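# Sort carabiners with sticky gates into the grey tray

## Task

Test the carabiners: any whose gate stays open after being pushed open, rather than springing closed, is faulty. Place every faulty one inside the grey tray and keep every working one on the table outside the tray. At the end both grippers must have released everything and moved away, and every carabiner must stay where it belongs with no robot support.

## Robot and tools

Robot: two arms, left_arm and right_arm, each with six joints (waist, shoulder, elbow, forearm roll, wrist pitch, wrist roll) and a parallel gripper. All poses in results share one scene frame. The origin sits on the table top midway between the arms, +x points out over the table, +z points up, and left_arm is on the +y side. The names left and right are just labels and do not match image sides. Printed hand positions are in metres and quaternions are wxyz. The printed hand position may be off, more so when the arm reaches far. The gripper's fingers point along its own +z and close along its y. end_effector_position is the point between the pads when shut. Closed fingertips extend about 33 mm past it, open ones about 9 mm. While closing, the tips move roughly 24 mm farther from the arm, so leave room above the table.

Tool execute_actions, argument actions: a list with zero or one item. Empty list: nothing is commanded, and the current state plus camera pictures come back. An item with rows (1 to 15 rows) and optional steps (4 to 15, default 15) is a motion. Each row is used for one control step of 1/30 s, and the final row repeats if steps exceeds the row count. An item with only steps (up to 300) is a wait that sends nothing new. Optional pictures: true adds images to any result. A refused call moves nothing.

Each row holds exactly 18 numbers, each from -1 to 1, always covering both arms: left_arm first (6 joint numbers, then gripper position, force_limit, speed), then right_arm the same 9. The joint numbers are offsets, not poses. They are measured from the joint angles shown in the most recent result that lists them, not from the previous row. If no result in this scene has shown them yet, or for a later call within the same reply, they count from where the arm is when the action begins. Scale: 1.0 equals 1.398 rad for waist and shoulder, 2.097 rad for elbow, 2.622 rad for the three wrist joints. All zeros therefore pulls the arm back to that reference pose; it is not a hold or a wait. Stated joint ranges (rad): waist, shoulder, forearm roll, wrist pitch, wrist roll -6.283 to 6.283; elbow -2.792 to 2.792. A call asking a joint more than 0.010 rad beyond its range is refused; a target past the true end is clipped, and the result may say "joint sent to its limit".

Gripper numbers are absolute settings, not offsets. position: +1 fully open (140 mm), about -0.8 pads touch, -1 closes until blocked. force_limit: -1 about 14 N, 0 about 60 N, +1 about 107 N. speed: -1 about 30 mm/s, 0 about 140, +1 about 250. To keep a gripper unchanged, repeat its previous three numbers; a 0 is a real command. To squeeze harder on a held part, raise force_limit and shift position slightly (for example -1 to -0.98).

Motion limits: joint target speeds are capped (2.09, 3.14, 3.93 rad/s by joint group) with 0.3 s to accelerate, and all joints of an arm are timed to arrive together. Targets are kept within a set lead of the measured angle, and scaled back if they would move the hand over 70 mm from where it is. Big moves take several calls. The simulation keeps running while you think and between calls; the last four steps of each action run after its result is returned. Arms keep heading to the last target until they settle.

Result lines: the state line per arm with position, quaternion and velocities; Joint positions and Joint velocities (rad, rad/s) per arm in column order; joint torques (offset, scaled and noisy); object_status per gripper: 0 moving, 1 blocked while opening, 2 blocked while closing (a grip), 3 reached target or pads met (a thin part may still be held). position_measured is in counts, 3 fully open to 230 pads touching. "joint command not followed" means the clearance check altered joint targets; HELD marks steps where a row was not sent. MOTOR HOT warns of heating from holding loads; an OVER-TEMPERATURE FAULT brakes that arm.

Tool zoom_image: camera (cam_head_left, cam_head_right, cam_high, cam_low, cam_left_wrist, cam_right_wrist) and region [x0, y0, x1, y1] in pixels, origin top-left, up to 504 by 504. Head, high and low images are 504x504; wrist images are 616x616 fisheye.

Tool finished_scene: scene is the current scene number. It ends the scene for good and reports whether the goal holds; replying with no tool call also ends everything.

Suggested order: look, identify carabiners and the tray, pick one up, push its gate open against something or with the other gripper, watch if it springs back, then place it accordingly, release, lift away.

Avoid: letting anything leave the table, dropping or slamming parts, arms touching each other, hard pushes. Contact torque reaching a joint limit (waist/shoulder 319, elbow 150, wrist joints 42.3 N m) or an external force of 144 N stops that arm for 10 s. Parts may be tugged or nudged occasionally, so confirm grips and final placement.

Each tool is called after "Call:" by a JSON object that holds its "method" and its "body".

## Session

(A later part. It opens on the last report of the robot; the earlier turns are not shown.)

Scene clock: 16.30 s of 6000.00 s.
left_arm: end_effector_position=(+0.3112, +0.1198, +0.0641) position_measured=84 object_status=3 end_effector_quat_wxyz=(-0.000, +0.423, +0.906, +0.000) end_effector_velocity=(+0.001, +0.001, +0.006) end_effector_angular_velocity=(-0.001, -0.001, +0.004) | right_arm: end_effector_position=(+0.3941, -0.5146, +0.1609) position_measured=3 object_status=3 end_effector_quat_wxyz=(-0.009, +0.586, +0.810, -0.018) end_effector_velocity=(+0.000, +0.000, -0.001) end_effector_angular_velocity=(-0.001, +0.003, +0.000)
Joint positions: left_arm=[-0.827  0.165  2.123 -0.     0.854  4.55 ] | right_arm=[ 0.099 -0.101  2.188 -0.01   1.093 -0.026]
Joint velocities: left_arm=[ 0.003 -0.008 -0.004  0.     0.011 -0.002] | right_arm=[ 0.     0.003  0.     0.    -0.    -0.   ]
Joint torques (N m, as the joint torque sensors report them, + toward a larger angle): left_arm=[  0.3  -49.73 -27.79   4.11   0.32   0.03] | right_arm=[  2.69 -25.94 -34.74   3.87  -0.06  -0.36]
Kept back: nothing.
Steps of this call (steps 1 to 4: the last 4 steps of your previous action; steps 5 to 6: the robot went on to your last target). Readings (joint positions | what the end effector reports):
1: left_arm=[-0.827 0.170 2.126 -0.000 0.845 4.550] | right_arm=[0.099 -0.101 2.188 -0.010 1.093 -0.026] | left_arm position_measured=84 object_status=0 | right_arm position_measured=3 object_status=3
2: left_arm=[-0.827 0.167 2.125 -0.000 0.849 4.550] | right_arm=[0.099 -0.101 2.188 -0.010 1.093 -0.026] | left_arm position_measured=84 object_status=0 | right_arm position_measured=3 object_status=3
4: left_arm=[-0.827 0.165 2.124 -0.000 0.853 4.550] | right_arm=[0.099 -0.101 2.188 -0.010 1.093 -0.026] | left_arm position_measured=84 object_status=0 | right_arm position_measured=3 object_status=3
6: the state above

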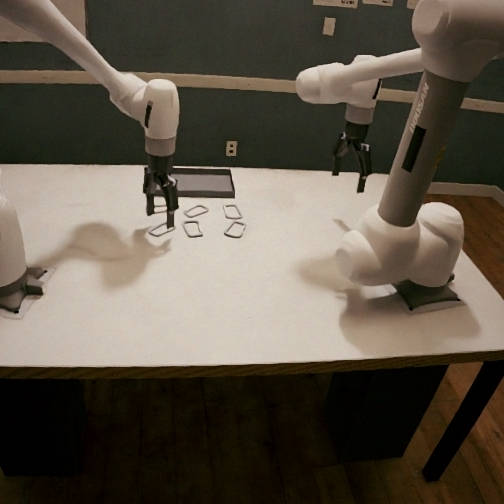

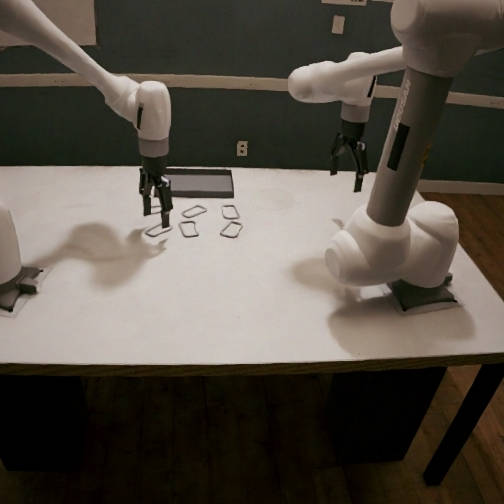

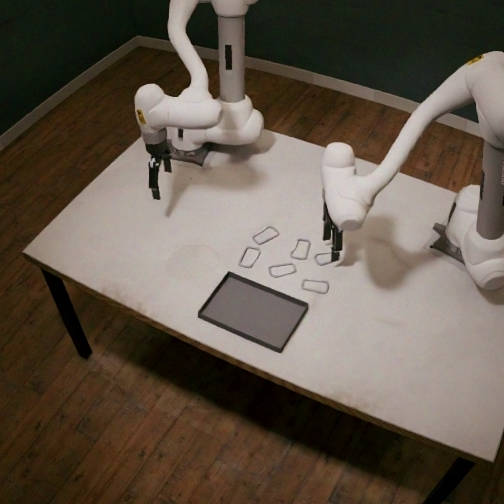

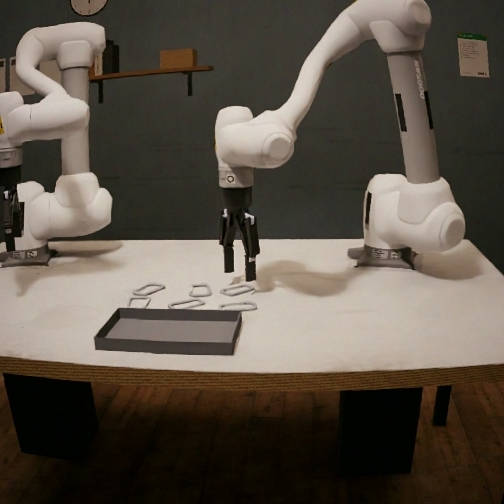

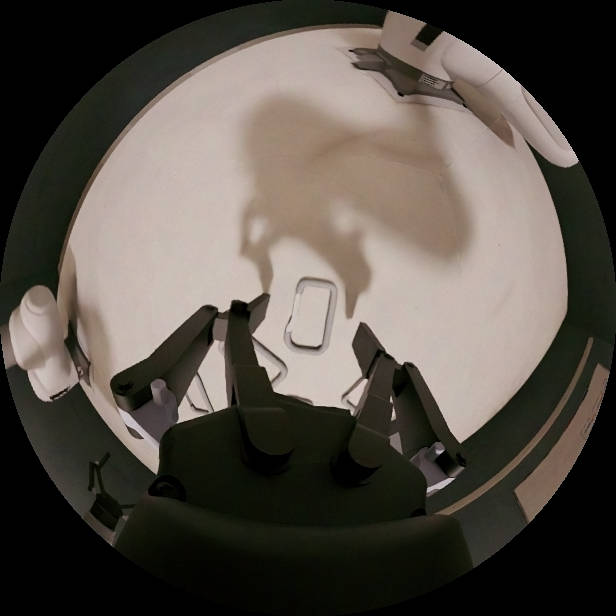

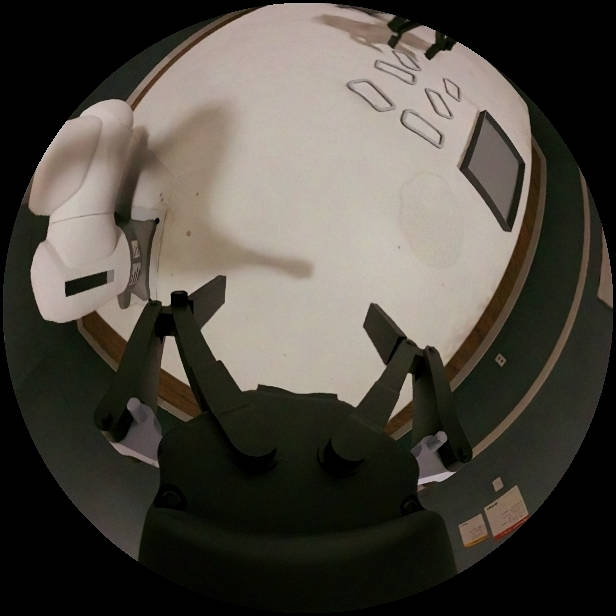

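Call:
{"method": "execute_actions", "body": {"actions": [{"rows":[[0.1545,0.0984,-0.089,0,0.0185,0.182,0.36,-0.3,0.5,0,0,0,0,0,0,1,0,0]],"steps":15}]}}

Call:
{"method": "execute_actions", "body": {"actions": [{"steps":8}], "pictures": true}}

Scene clock: 17.00 s of 6000.00 s.
left_arm: end_effector_position=(+0.4270, +0.1152, +0.0662) position_measured=84 object_status=3 end_effector_quat_wxyz=(+0.000, +0.510, +0.860, -0.000) end_effector_velocity=(+0.381, +0.032, -0.005) end_effector_angular_velocity=(-0.000, -0.000, -0.622) | right_arm: end_effector_position=(+0.3941, -0.5146, +0.1609) position_measured=3 object_status=3 end_effector_quat_wxyz=(-0.009, +0.586, +0.810, -0.018) end_effector_velocity=(+0.000, -0.000, -0.001) end_effector_angular_velocity=(-0.001, +0.002, +0.000)
Joint positions: left_arm=[-0.663  0.269  1.982 -0.     0.891  4.912] | right_arm=[ 0.099 -0.101  2.188 -0.01   1.093 -0.026]
Joint velocities: left_arm=[ 0.52   0.332 -0.446 -0.     0.114  1.142] | right_arm=[-0.     0.003 -0.    -0.001 -0.     0.   ]
Joint torques (N m, as the joint torque sensors report them, + toward a larger angle): left_arm=[ -2.62 -61.38 -29.72   3.96   0.16   0.02] | right_arm=[  1.04 -25.63 -34.14   3.84   0.18  -0.2 ]
Steps of this call (steps 1 to 10: the robot went on to your last target; steps 11 to 21: the first 11 steps of this action). Readings (joint positions | what the end effector reports):
11: left_arm=[-0.827 0.164 2.123 -0.000 0.855 4.550] | right_arm=[0.099 -0.101 2.188 -0.010 1.093 -0.026] | left_arm position_measured=84 object_status=3 | right_arm position_measured=3 object_status=3
12: left_arm=[-0.824 0.166 2.120 -0.000 0.855 4.558] | right_arm=[0.099 -0.101 2.188 -0.010 1.093 -0.026] | left_arm position_measured=84 object_status=3 | right_arm position_measured=3 object_status=3
14: left_arm=[-0.799 0.183 2.098 -0.000 0.861 4.613] | right_arm=[0.099 -0.101 2.188 -0.010 1.093 -0.026] | left_arm position_measured=84 object_status=3 | right_arm position_measured=3 object_status=3
18: left_arm=[-0.718 0.234 2.029 -0.000 0.879 4.791] | right_arm=[0.099 -0.101 2.188 -0.010 1.093 -0.026] | left_arm position_measured=84 object_status=3 | right_arm position_measured=3 object_status=3
21: the state above

Scene clock: 17.27 s of 6000.00 s.
left_arm: end_effector_position=(+0.4651, +0.1197, +0.0655) position_measured=84 object_status=3 end_effector_quat_wxyz=(+0.000, +0.537, +0.844, -0.000) end_effector_velocity=(+0.006, +0.000, +0.000) end_effector_angular_velocity=(-0.000, -0.000, -0.014) | right_arm: end_effector_position=(+0.3941, -0.5146, +0.1609) position_measured=3 object_status=3 end_effector_quat_wxyz=(-0.009, +0.586, +0.810, -0.018) end_effector_velocity=(-0.000, -0.000, -0.000) end_effector_angular_velocity=(-0.000, +0.000, +0.001)
Joint positions: left_arm=[-0.612  0.302  1.937 -0.     0.902  5.026] | right_arm=[ 0.099 -0.101  2.188 -0.01   1.093 -0.026]
Joint velocities: left_arm=[ 0.008  0.006 -0.008  0.     0.002  0.022] | right_arm=[-0.    -0.     0.    -0.     0.    -0.001]
Joint torques (N m, as the joint torque sensors report them, + toward a larger angle): left_arm=[  0.67 -62.22 -30.08   4.17   0.27   0.25] | right_arm=[  3.6  -25.9  -34.95   3.87  -0.08  -0.35]
Kept back: nothing.
Steps of this call (steps 1 to 4: the last 4 steps of your previous action; steps 5 to 8: the robot went on to your last target). Readings (joint positions | what the end effector reports):
1: left_arm=[-0.647 0.280 1.968 -0.000 0.894 4.949] | right_arm=[0.099 -0.101 2.188 -0.010 1.093 -0.026] | left_arm position_measured=84 object_status=3 | right_arm position_measured=3 object_status=3
2: left_arm=[-0.633 0.288 1.956 -0.000 0.897 4.979] | right_arm=[0.099 -0.101 2.188 -0.010 1.093 -0.026] | left_arm position_measured=84 object_status=3 | right_arm position_measured=3 object_status=3
4: left_arm=[-0.617 0.299 1.942 -0.000 0.901 5.014] | right_arm=[0.099 -0.101 2.188 -0.010 1.093 -0.026] | left_arm position_measured=84 object_status=3 | right_arm position_measured=3 object_status=3
8: the state above

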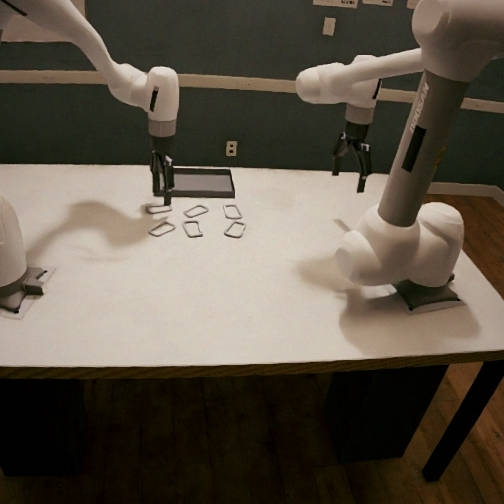

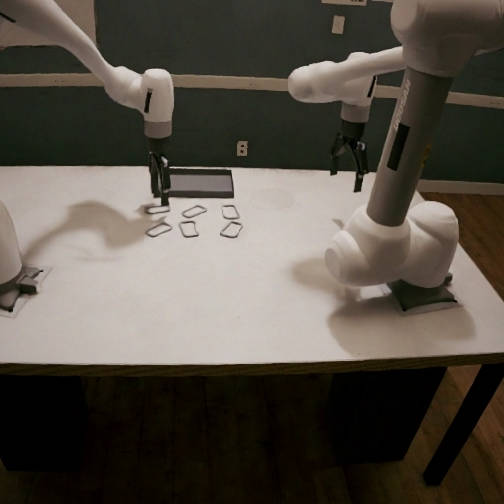

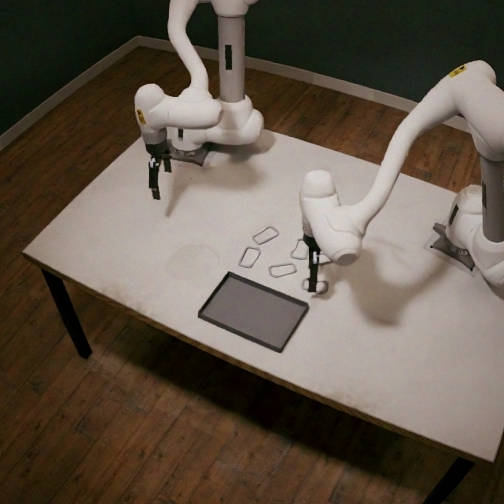

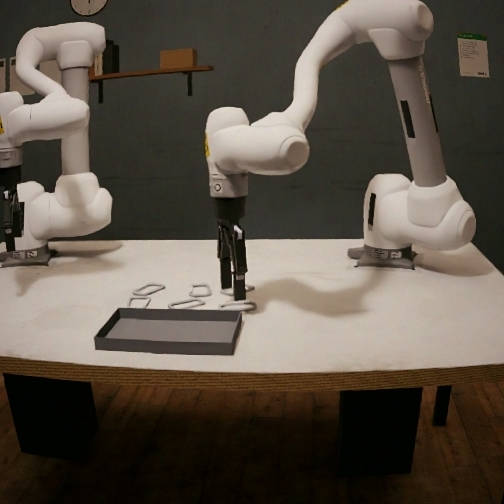

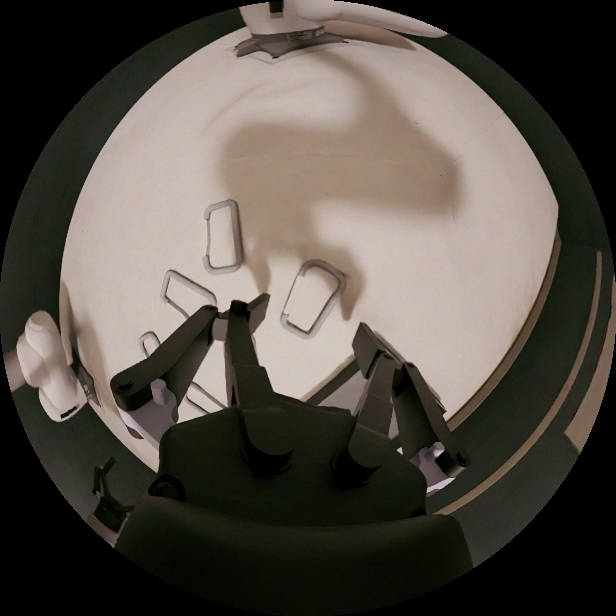

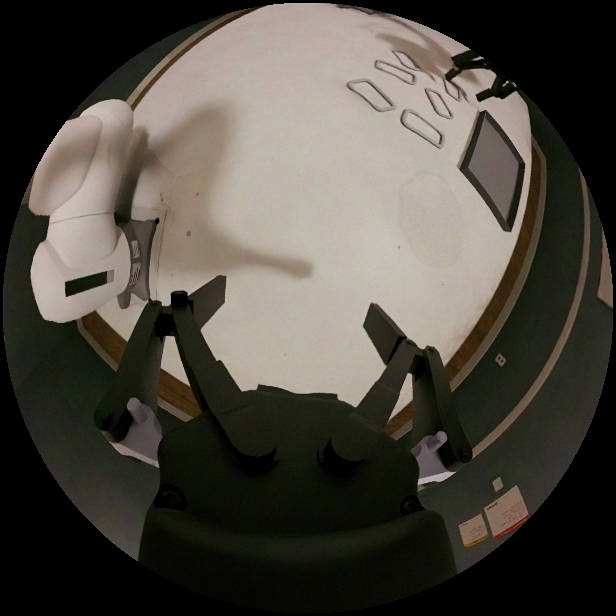

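Call:
{"method": "execute_actions", "body": {"actions": [{"rows":[[0.002,-0.0188,0.0176,0,-0.004,0.081,0.36,-0.3,0.5,0,0,0,0,0,0,1,0,0],[0.002,-0.0188,0.0176,0,-0.004,0.081,0.36,-0.3,0.5,0,0,0,0,0,0,1,0,0],[0.002,-0.0188,0.0176,0,-0.004,0.081,0.36,-0.3,0.5,0,0,0,0,0,0,1,0,0],[0.002,-0.0188,0.0176,0,-0.004,0.081,0.36,-0.3,0.5,0,0,0,0,0,0,1,0,0],[0.002,-0.0188,0.0176,0,-0.004,0.081,0.36,-0.3,0.5,0,0,0,0,0,0,1,0,0],[0.002,-0.0188,0.0176,0,-0.004,0.081,0.36,-0.3,0.5,0,0,0,0,0,0,1,0,0],[0.002,-0.0188,0.0176,0,-0.004,0.081,0.36,-0.3,0.5,0,0,0,0,0,0,1,0,0],[0.002,-0.0188,0.0176,0,-0.004,0.081,0.36,-0.3,0.5,0,0,0,0,0,0,1,0,0],[0.002,0,0.0258,0,-0.0203,0.081,0.36,-0.3,0.5,0,0,0,0,0,0,1,0,0]],"steps":15}]}}

Call:
{"method": "execute_actions", "body": {"actions": [{"steps":6}], "pictures": true}}

Scene clock: 18.00 s of 6000.00 s.
left_arm: end_effector_position=(+0.4532, +0.1349, +0.0565) position_measured=84 object_status=3 end_effector_quat_wxyz=(+0.000, +0.621, +0.784, -0.000) end_effector_velocity=(-0.012, +0.013, -0.219) end_effector_angular_velocity=(+0.035, +0.032, -0.037) | right_arm: end_effector_position=(+0.3941, -0.5146, +0.1609) position_measured=3 object_status=3 end_effector_quat_wxyz=(-0.009, +0.586, +0.810, -0.018) end_effector_velocity=(-0.000, +0.000, -0.000) end_effector_angular_velocity=(+0.000, +0.000, -0.000)
Joint positions: left_arm=[-0.609  0.286  1.981 -0.     0.874  5.236] | right_arm=[ 0.099 -0.101  2.188 -0.01   1.093 -0.026]
Joint velocities: left_arm=[ 0.     0.245  0.167  0.001 -0.364  0.036] | right_arm=[ 0.  0. -0.  0.  0.  0.]
Joint torques (N m, as the joint torque sensors report them, + toward a larger angle): left_arm=[ -2.46 -32.94 -21.42   2.91   0.48  -0.02] | right_arm=[  4.32 -25.32 -34.14   4.09  -0.09  -0.62]
Steps of this call (steps 1 to 11: the robot went on to your last target; steps 12 to 22: the first 11 steps of this action). Readings (joint positions | what the end effector reports):
12: left_arm=[-0.611 0.302 1.937 -0.000 0.902 5.028] | right_arm=[0.099 -0.101 2.188 -0.010 1.093 -0.026] | left_arm position_measured=84 object_status=3 | right_arm position_measured=3 object_status=3
13: left_arm=[-0.611 0.302 1.938 -0.000 0.902 5.035] | right_arm=[0.099 -0.101 2.188 -0.010 1.093 -0.026] | left_arm position_measured=84 object_status=3 | right_arm position_measured=3 object_status=3
15: left_arm=[-0.611 0.294 1.948 -0.000 0.900 5.090] | right_arm=[0.099 -0.101 2.188 -0.010 1.093 -0.026] | left_arm position_measured=84 object_status=3 | right_arm position_measured=3 object_status=3
19: left_arm=[-0.609 0.277 1.972 -0.000 0.893 5.223] | right_arm=[0.099 -0.101 2.188 -0.010 1.093 -0.026] | left_arm position_measured=84 object_status=3 | right_arm position_measured=3 object_status=3
22: the state above

Scene clock: 18.20 s of 6000.00 s.
left_arm: end_effector_position=(+0.4529, +0.1353, +0.0429) position_measured=84 object_status=3 end_effector_quat_wxyz=(-0.000, +0.622, +0.783, +0.000) end_effector_velocity=(+0.000, +0.001, -0.008) end_effector_angular_velocity=(-0.000, +0.000, -0.000) | right_arm: end_effector_position=(+0.3941, -0.5146, +0.1609) position_measured=3 object_status=3 end_effector_quat_wxyz=(-0.009, +0.586, +0.810, -0.018) end_effector_velocity=(-0.000, -0.000, -0.000) end_effector_angular_velocity=(-0.000, -0.000, +0.000)
Joint positions: left_arm=[-0.609  0.301  1.991 -0.     0.85   5.238] | right_arm=[ 0.099 -0.101  2.188 -0.01   1.093 -0.026]
Joint velocities: left_arm=[ 0.002  0.009  0.007 -0.    -0.016  0.002] | right_arm=[ 0.    -0.     0.    -0.001 -0.    -0.   ]
Joint torques (N m, as the joint torque sensors report them, + toward a larger angle): left_arm=[ -0.26 -62.74 -30.01   4.14   0.04   0.09] | right_arm=[  2.55 -25.44 -35.08   3.78  -0.17  -0.25]
Kept back: nothing.
Steps of this call (steps 1 to 4: the last 4 steps of your previous action; steps 5 to 6: the robot went on to your last target). Readings (joint positions | what the end effector reports):
1: left_arm=[-0.609 0.293 1.986 -0.000 0.864 5.237] | right_arm=[0.099 -0.101 2.188 -0.010 1.093 -0.026] | left_arm position_measured=84 object_status=3 | right_arm position_measured=3 object_status=3
2: left_arm=[-0.609 0.297 1.988 -0.000 0.857 5.237] | right_arm=[0.099 -0.101 2.188 -0.010 1.093 -0.026] | left_arm position_measured=84 object_status=3 | right_arm position_measured=3 object_status=3
4: left_arm=[-0.609 0.300 1.990 -0.000 0.852 5.238] | right_arm=[0.099 -0.101 2.188 -0.010 1.093 -0.026] | left_arm position_measured=84 object_status=3 | right_arm position_measured=3 object_status=3
6: the state above

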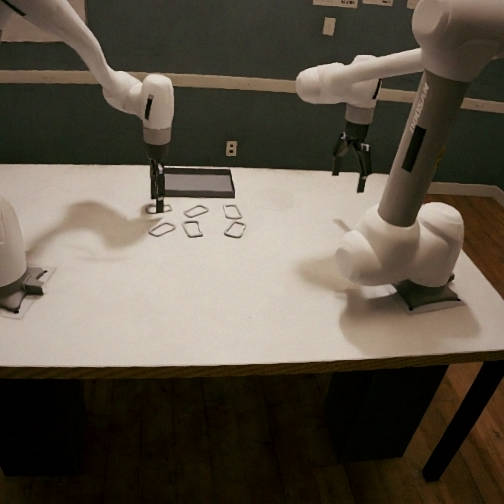

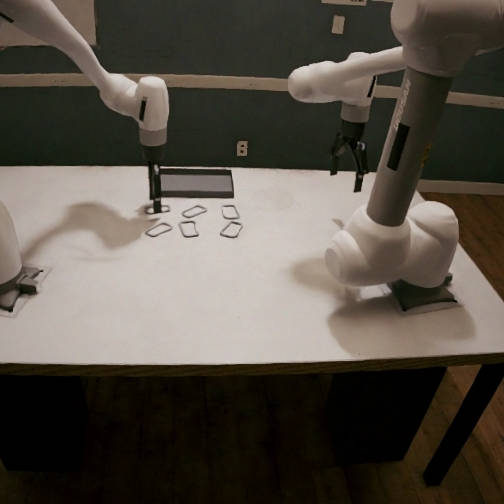

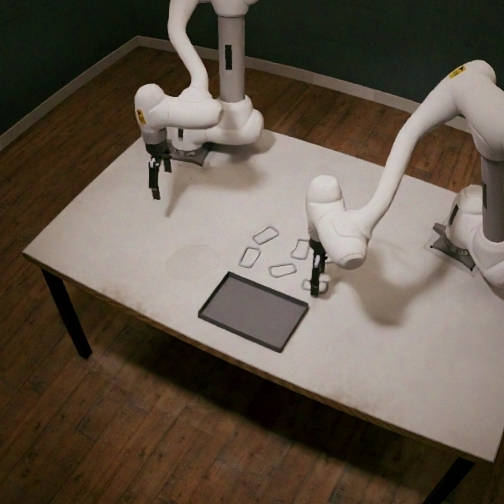

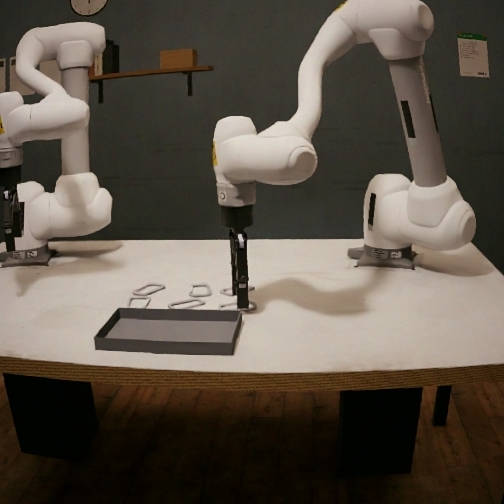

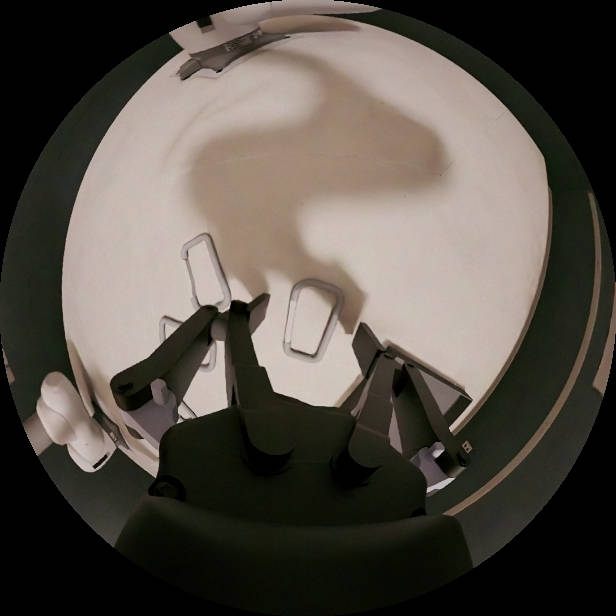

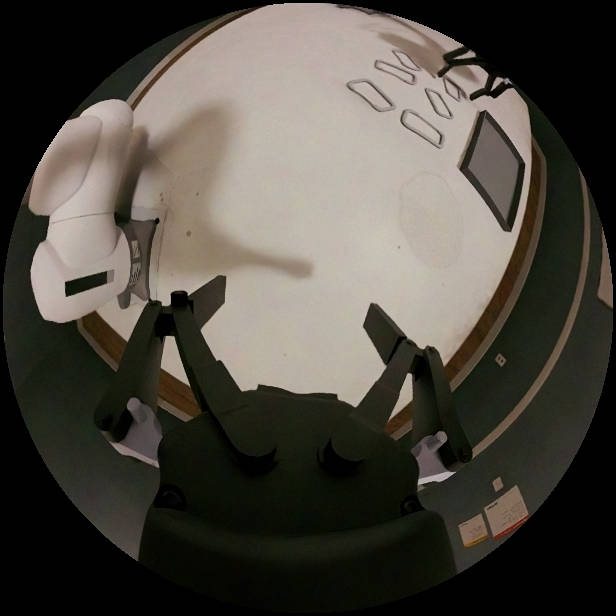

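Good. Close.

Call:
{"method": "execute_actions", "body": {"actions": [{"rows":[[0,0,0,0,0,0,-0.62,-0.3,0.2,0,0,0,0,0,0,1,0,0]],"steps":15}]}}

Call:
{"method": "execute_actions", "body": {"actions": [{"steps":8}], "pictures": true}}

Call:
{"method": "zoom_image", "body": {"camera": "cam_left_wrist", "region": [200, 220, 420, 420]}}

Scene clock: 18.73 s of 6000.00 s.
left_arm: end_effector_position=(+0.4529, +0.1353, +0.0429) position_measured=166 object_status=0 end_effector_quat_wxyz=(-0.000, +0.622, +0.783, +0.000) end_effector_velocity=(-0.000, +0.000, -0.000) end_effector_angular_velocity=(+0.001, +0.001, -0.000) | right_arm: end_effector_position=(+0.3941, -0.5146, +0.1609) position_measured=3 object_status=3 end_effector_quat_wxyz=(-0.009, +0.586, +0.810, -0.018) end_effector_velocity=(-0.000, -0.000, -0.000) end_effector_angular_velocity=(-0.000, +0.002, -0.000)
Joint positions: left_arm=[-0.609  0.301  1.991 -0.     0.85   5.238] | right_arm=[ 0.099 -0.101  2.188 -0.01   1.093 -0.026]
Joint velocities: left_arm=[-0.     0.    -0.     0.     0.002 -0.   ] | right_arm=[-0.     0.001  0.     0.     0.001  0.   ]
Joint torques (N m, as the joint torque sensors report them, + toward a larger angle): left_arm=[ -0.7  -60.07 -29.62   4.22   0.06   0.06] | right_arm=[  4.19 -25.25 -34.85   3.98   0.05  -0.3 ]
Steps of this call (steps 1 to 5: the robot went on to your last target; steps 6 to 16: the first 11 steps of this action). Readings (joint positions | what the end effector reports):
6: left_arm=[-0.609 0.302 1.991 -0.000 0.849 5.238] | right_arm=[0.099 -0.101 2.188 -0.010 1.093 -0.026] | left_arm position_measured=84 object_status=0 | right_arm position_measured=3 object_status=3
7: left_arm=[-0.609 0.302 1.991 -0.000 0.849 5.238] | right_arm=[0.099 -0.101 2.188 -0.010 1.093 -0.026] | left_arm position_measured=87 object_status=0 | right_arm position_measured=3 object_status=3
9: left_arm=[-0.609 0.302 1.991 -0.000 0.849 5.238] | right_arm=[0.099 -0.101 2.188 -0.010 1.093 -0.026] | left_arm position_measured=105 object_status=0 | right_arm position_measured=3 object_status=3
13: left_arm=[-0.609 0.301 1.991 -0.000 0.850 5.238] | right_arm=[0.099 -0.101 2.188 -0.010 1.093 -0.026] | left_arm position_measured=140 object_status=0 | right_arm position_measured=3 object_status=3
16: the state above

Scene clock: 19.00 s of 6000.00 s.
left_arm: end_effector_position=(+0.4530, +0.1352, +0.0431) position_measured=208 object_status=0 end_effector_quat_wxyz=(-0.000, +0.622, +0.783, -0.000) end_effector_velocity=(-0.001, -0.001, +0.000) end_effector_angular_velocity=(-0.000, -0.000, -0.001) | right_arm: end_effector_position=(+0.3941, -0.5146, +0.1609) position_measured=3 object_status=3 end_effector_quat_wxyz=(-0.009, +0.586, +0.810, -0.018) end_effector_velocity=(+0.000, +0.000, +0.000) end_effector_angular_velocity=(+0.000, -0.001, -0.000)
Joint positions: left_arm=[-0.609  0.301  1.991 -0.     0.85   5.238] | right_arm=[ 0.099 -0.101  2.188 -0.01   1.093 -0.026]
Joint velocities: left_arm=[-0.001 -0.001 -0.    -0.     0.    -0.   ] | right_arm=[ 0. -0. -0.  0. -0.  0.]
Joint torques (N m, as the joint torque sensors report them, + toward a larger angle): left_arm=[ -2.22 -50.05 -20.41   2.93   1.22   0.08] | right_arm=[  2.66 -27.46 -34.37   3.92  -0.11  -0.3 ]
Kept back: nothing.
Steps of this call (steps 1 to 4: the last 4 steps of your previous action; steps 5 to 8: the robot went on to your last target). Readings (joint positions | what the end effector reports):
1: left_arm=[-0.609 0.301 1.991 -0.000 0.850 5.238] | right_arm=[0.099 -0.101 2.188 -0.010 1.093 -0.026] | left_arm position_measured=175 object_status=0 | right_arm position_measured=3 object_status=3
2: left_arm=[-0.609 0.301 1.991 -0.000 0.850 5.238] | right_arm=[0.099 -0.101 2.188 -0.010 1.093 -0.026] | left_arm position_measured=183 object_status=0 | right_arm position_measured=3 object_status=3
4: left_arm=[-0.609 0.301 1.991 -0.000 0.850 5.238] | right_arm=[0.099 -0.101 2.188 -0.010 1.093 -0.026] | left_arm position_measured=201 object_status=0 | right_arm position_measured=3 object_status=3
8: the state above

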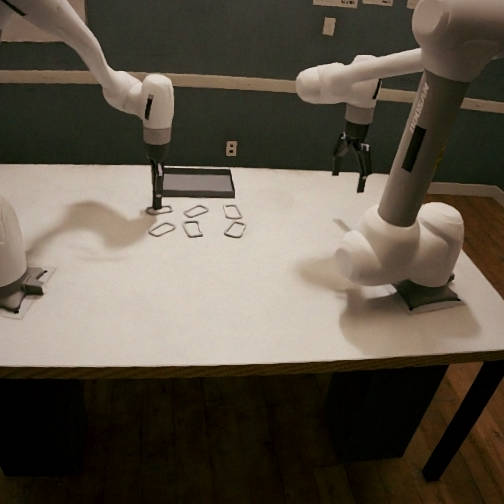

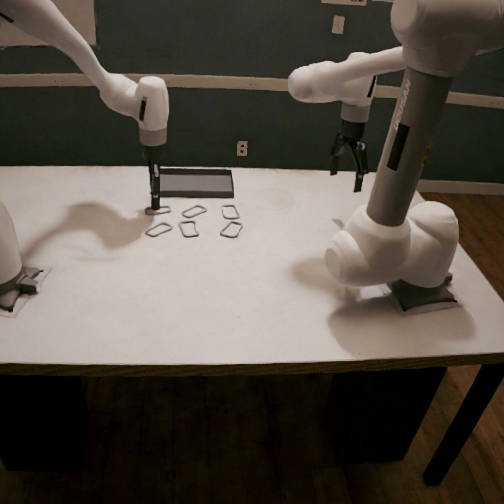

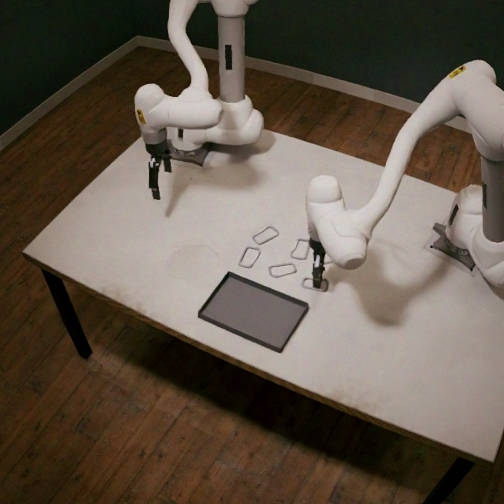

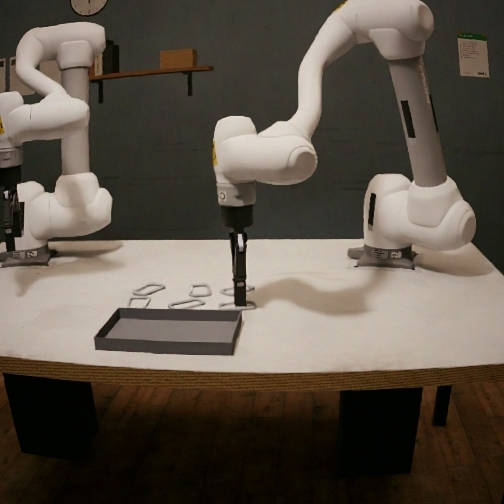

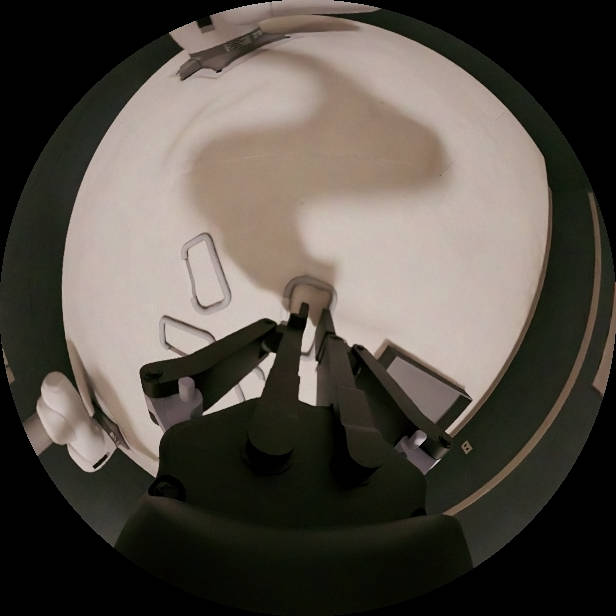

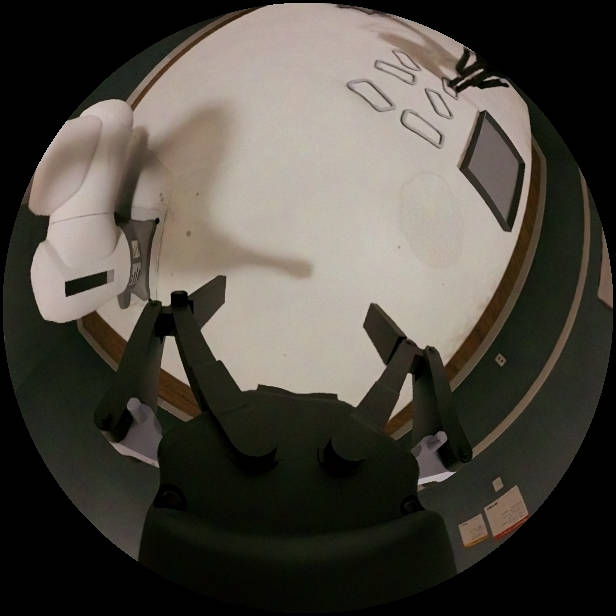

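Region (200, 220, 420, 420) of cam_left_wrist's 616x616 image, scaled by 2.291, with more detail than that image has; it fills the top 458 rows of this view, and the rest is white.

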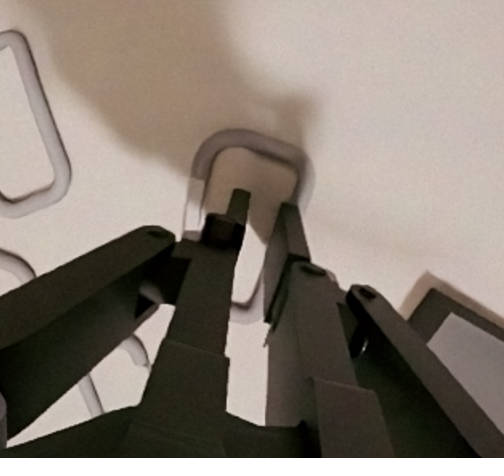

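Call:
{"method": "execute_actions", "body": {"actions": [{"rows":[[0,-0.0081,-0.0035,0,0.0071,0,-0.62,-0.3,0.2,0,0,0,0,0,0,1,0,0],[0,-0.0081,-0.0035,0,0.0071,0,-0.62,-0.3,0.2,0,0,0,0,0,0,1,0,0],[0,-0.0081,-0.0035,0,0.0071,0,-0.62,-0.3,0.2,0,0,0,0,0,0,1,0,0],[0,-0.0081,-0.0035,0,0.0071,0,-0.62,-0.3,0.2,0,0,0,0,0,0,1,0,0],[0,-0.0081,-0.0035,0,0.0071,0,0.36,-0.3,1,0,0,0,0,0,0,1,0,0],[0,-0.0081,-0.0035,0,0.0071,0,0.36,-0.3,1,0,0,0,0,0,0,1,0,0],[0,-0.0081,-0.0035,0,0.0071,0,0.36,-0.3,1,0,0,0,0,0,0,1,0,0],[0,-0.0081,-0.0035,0,0.0071,0,0.36,-0.3,1,0,0,0,0,0,0,1,0,0],[0,-0.0081,-0.0035,0,0.0071,0,0.36,-0.3,1,0,0,0,0,0,0,1,0,0],[0,-0.0081,-0.0035,0,0.0071,0,0.36,-0.3,1,0,0,0,0,0,0,1,0,0],[0,-0.0081,-0.0035,0,0.0071,0,0.36,-0.3,1,0,0,0,0,0,0,1,0,0],[0,0.0024,0.0011,0,-0.0021,0,0.36,-0.3,1,0,0,0,0,0,0,1,0,0]],"steps":15}]}}

Call:
{"method": "execute_actions", "body": {"actions": [{"steps":8}], "pictures": true}}

Scene clock: 19.77 s of 6000.00 s.
left_arm: end_effector_position=(+0.4530, +0.1351, +0.0529) position_measured=136 object_status=0 end_effector_quat_wxyz=(-0.000, +0.622, +0.783, -0.000) end_effector_velocity=(+0.000, +0.000, +0.002) end_effector_angular_velocity=(-0.001, -0.001, +0.002) | right_arm: end_effector_position=(+0.3941, -0.5146, +0.1609) position_measured=3 object_status=3 end_effector_quat_wxyz=(-0.009, +0.586, +0.810, -0.018) end_effector_velocity=(+0.000, -0.000, +0.000) end_effector_angular_velocity=(-0.000, +0.000, -0.001)
Joint positions: left_arm=[-0.609  0.29   1.984 -0.     0.868  5.238] | right_arm=[ 0.099 -0.101  2.188 -0.01   1.093 -0.026]
Joint velocities: left_arm=[ 0.001 -0.003 -0.001  0.     0.002 -0.001] | right_arm=[-0.     0.    -0.    -0.     0.     0.001]
Joint torques (N m, as the joint torque sensors report them, + toward a larger angle): left_arm=[  0.26 -59.87 -29.72   4.22   0.2    0.01] | right_arm=[  2.28 -24.1  -35.01   3.81  -0.16  -0.37]
Steps of this call (steps 1 to 12: the robot went on to your last target; steps 13 to 23: the first 11 steps of this action). Readings (joint positions | what the end effector reports):
13: left_arm=[-0.609 0.301 1.991 -0.000 0.850 5.238] | right_arm=[0.099 -0.101 2.188 -0.010 1.093 -0.026] | left_arm position_measured=208 object_status=3 | right_arm position_measured=3 object_status=3
14: left_arm=[-0.609 0.299 1.990 -0.000 0.854 5.238] | right_arm=[0.099 -0.101 2.188 -0.010 1.093 -0.026] | left_arm position_measured=208 object_status=3 | right_arm position_measured=3 object_status=3
16: left_arm=[-0.609 0.293 1.986 -0.000 0.863 5.238] | right_arm=[0.099 -0.101 2.188 -0.010 1.093 -0.026] | left_arm position_measured=208 object_status=3 | right_arm position_measured=3 object_status=3
20: left_arm=[-0.609 0.290 1.984 -0.000 0.868 5.238] | right_arm=[0.099 -0.101 2.188 -0.010 1.093 -0.026] | left_arm position_measured=176 object_status=0 | right_arm position_measured=3 object_status=3
23: the state above

Scene clock: 20.03 s of 6000.00 s.
left_arm: end_effector_position=(+0.4528, +0.1353, +0.0407) position_measured=84 object_status=0 end_effector_quat_wxyz=(-0.000, +0.622, +0.783, +0.000) end_effector_velocity=(-0.001, -0.001, -0.008) end_effector_angular_velocity=(-0.001, -0.001, -0.001) | right_arm: end_effector_position=(+0.3941, -0.5146, +0.1609) position_measured=3 object_status=3 end_effector_quat_wxyz=(-0.009, +0.586, +0.810, -0.018) end_effector_velocity=(-0.000, +0.000, -0.001) end_effector_angular_velocity=(-0.001, +0.001, +0.001)
Joint positions: left_arm=[-0.609  0.304  1.993 -0.     0.846  5.238] | right_arm=[ 0.099 -0.101  2.188 -0.01   1.093 -0.026]
Joint velocities: left_arm=[-0.002  0.009  0.006 -0.    -0.016 -0.   ] | right_arm=[ 0.     0.001  0.001 -0.    -0.    -0.   ]
Joint torques (N m, as the joint torque sensors report them, + toward a larger angle): left_arm=[ -0.57 -61.69 -29.47   4.14   0.63   0.07] | right_arm=[  2.96 -27.48 -34.72   3.75  -0.2   -0.48]
Kept back: nothing.
Steps of this call (steps 1 to 4: the last 4 steps of your previous action; steps 5 to 8: the robot went on to your last target). Readings (joint positions | what the end effector reports):
1: left_arm=[-0.609 0.290 1.984 -0.000 0.868 5.238] | right_arm=[0.099 -0.101 2.188 -0.010 1.093 -0.026] | left_arm position_measured=122 object_status=0 | right_arm position_measured=3 object_status=3
2: left_arm=[-0.609 0.292 1.985 -0.000 0.865 5.238] | right_arm=[0.099 -0.101 2.188 -0.010 1.093 -0.026] | left_arm position_measured=109 object_status=0 | right_arm position_measured=3 object_status=3
4: left_arm=[-0.609 0.300 1.990 -0.000 0.852 5.238] | right_arm=[0.099 -0.101 2.188 -0.010 1.093 -0.026] | left_arm position_measured=85 object_status=0 | right_arm position_measured=3 object_status=3
8: the state above

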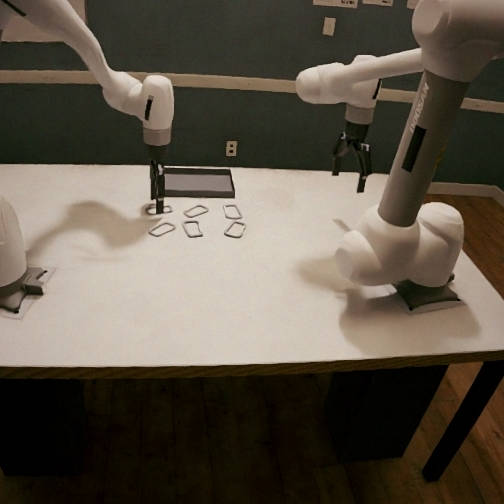

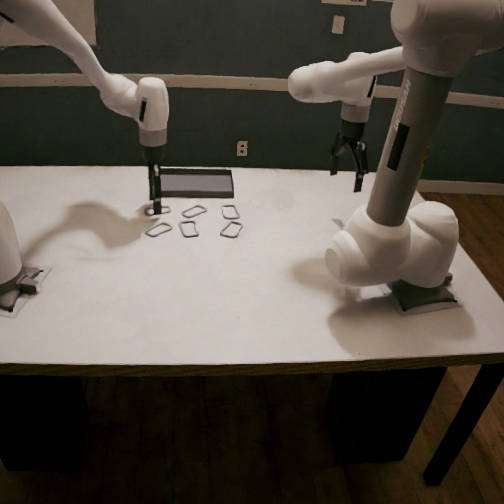

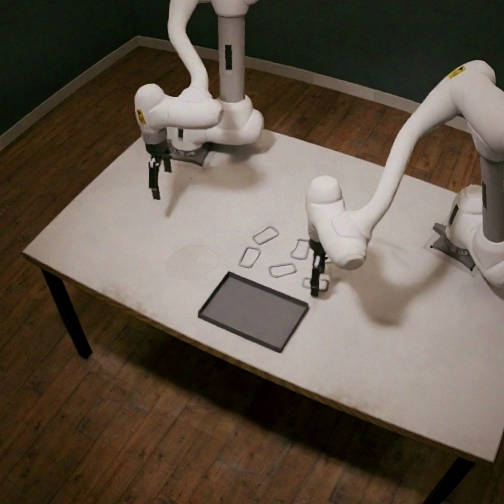

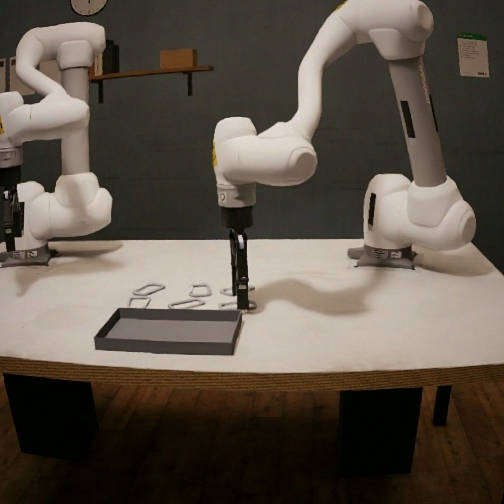

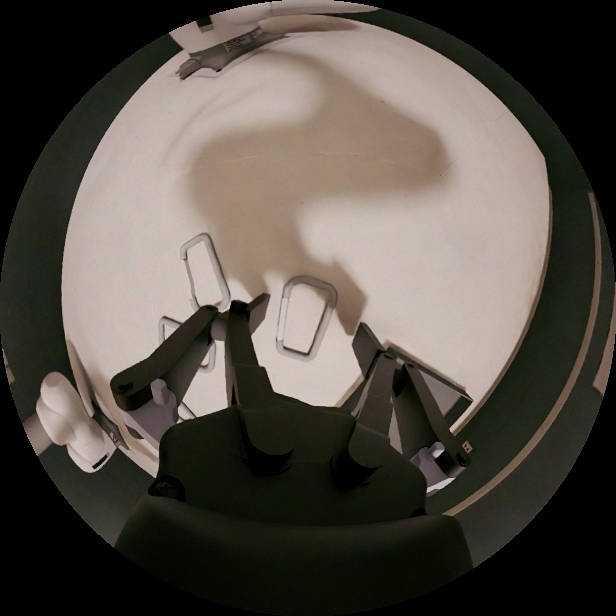

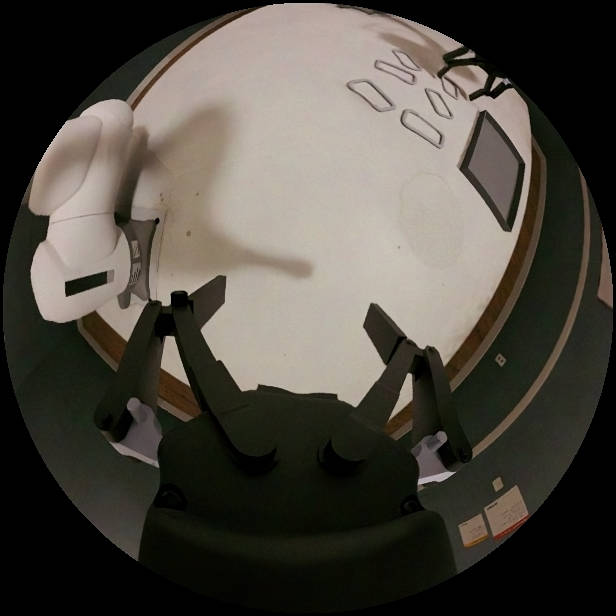

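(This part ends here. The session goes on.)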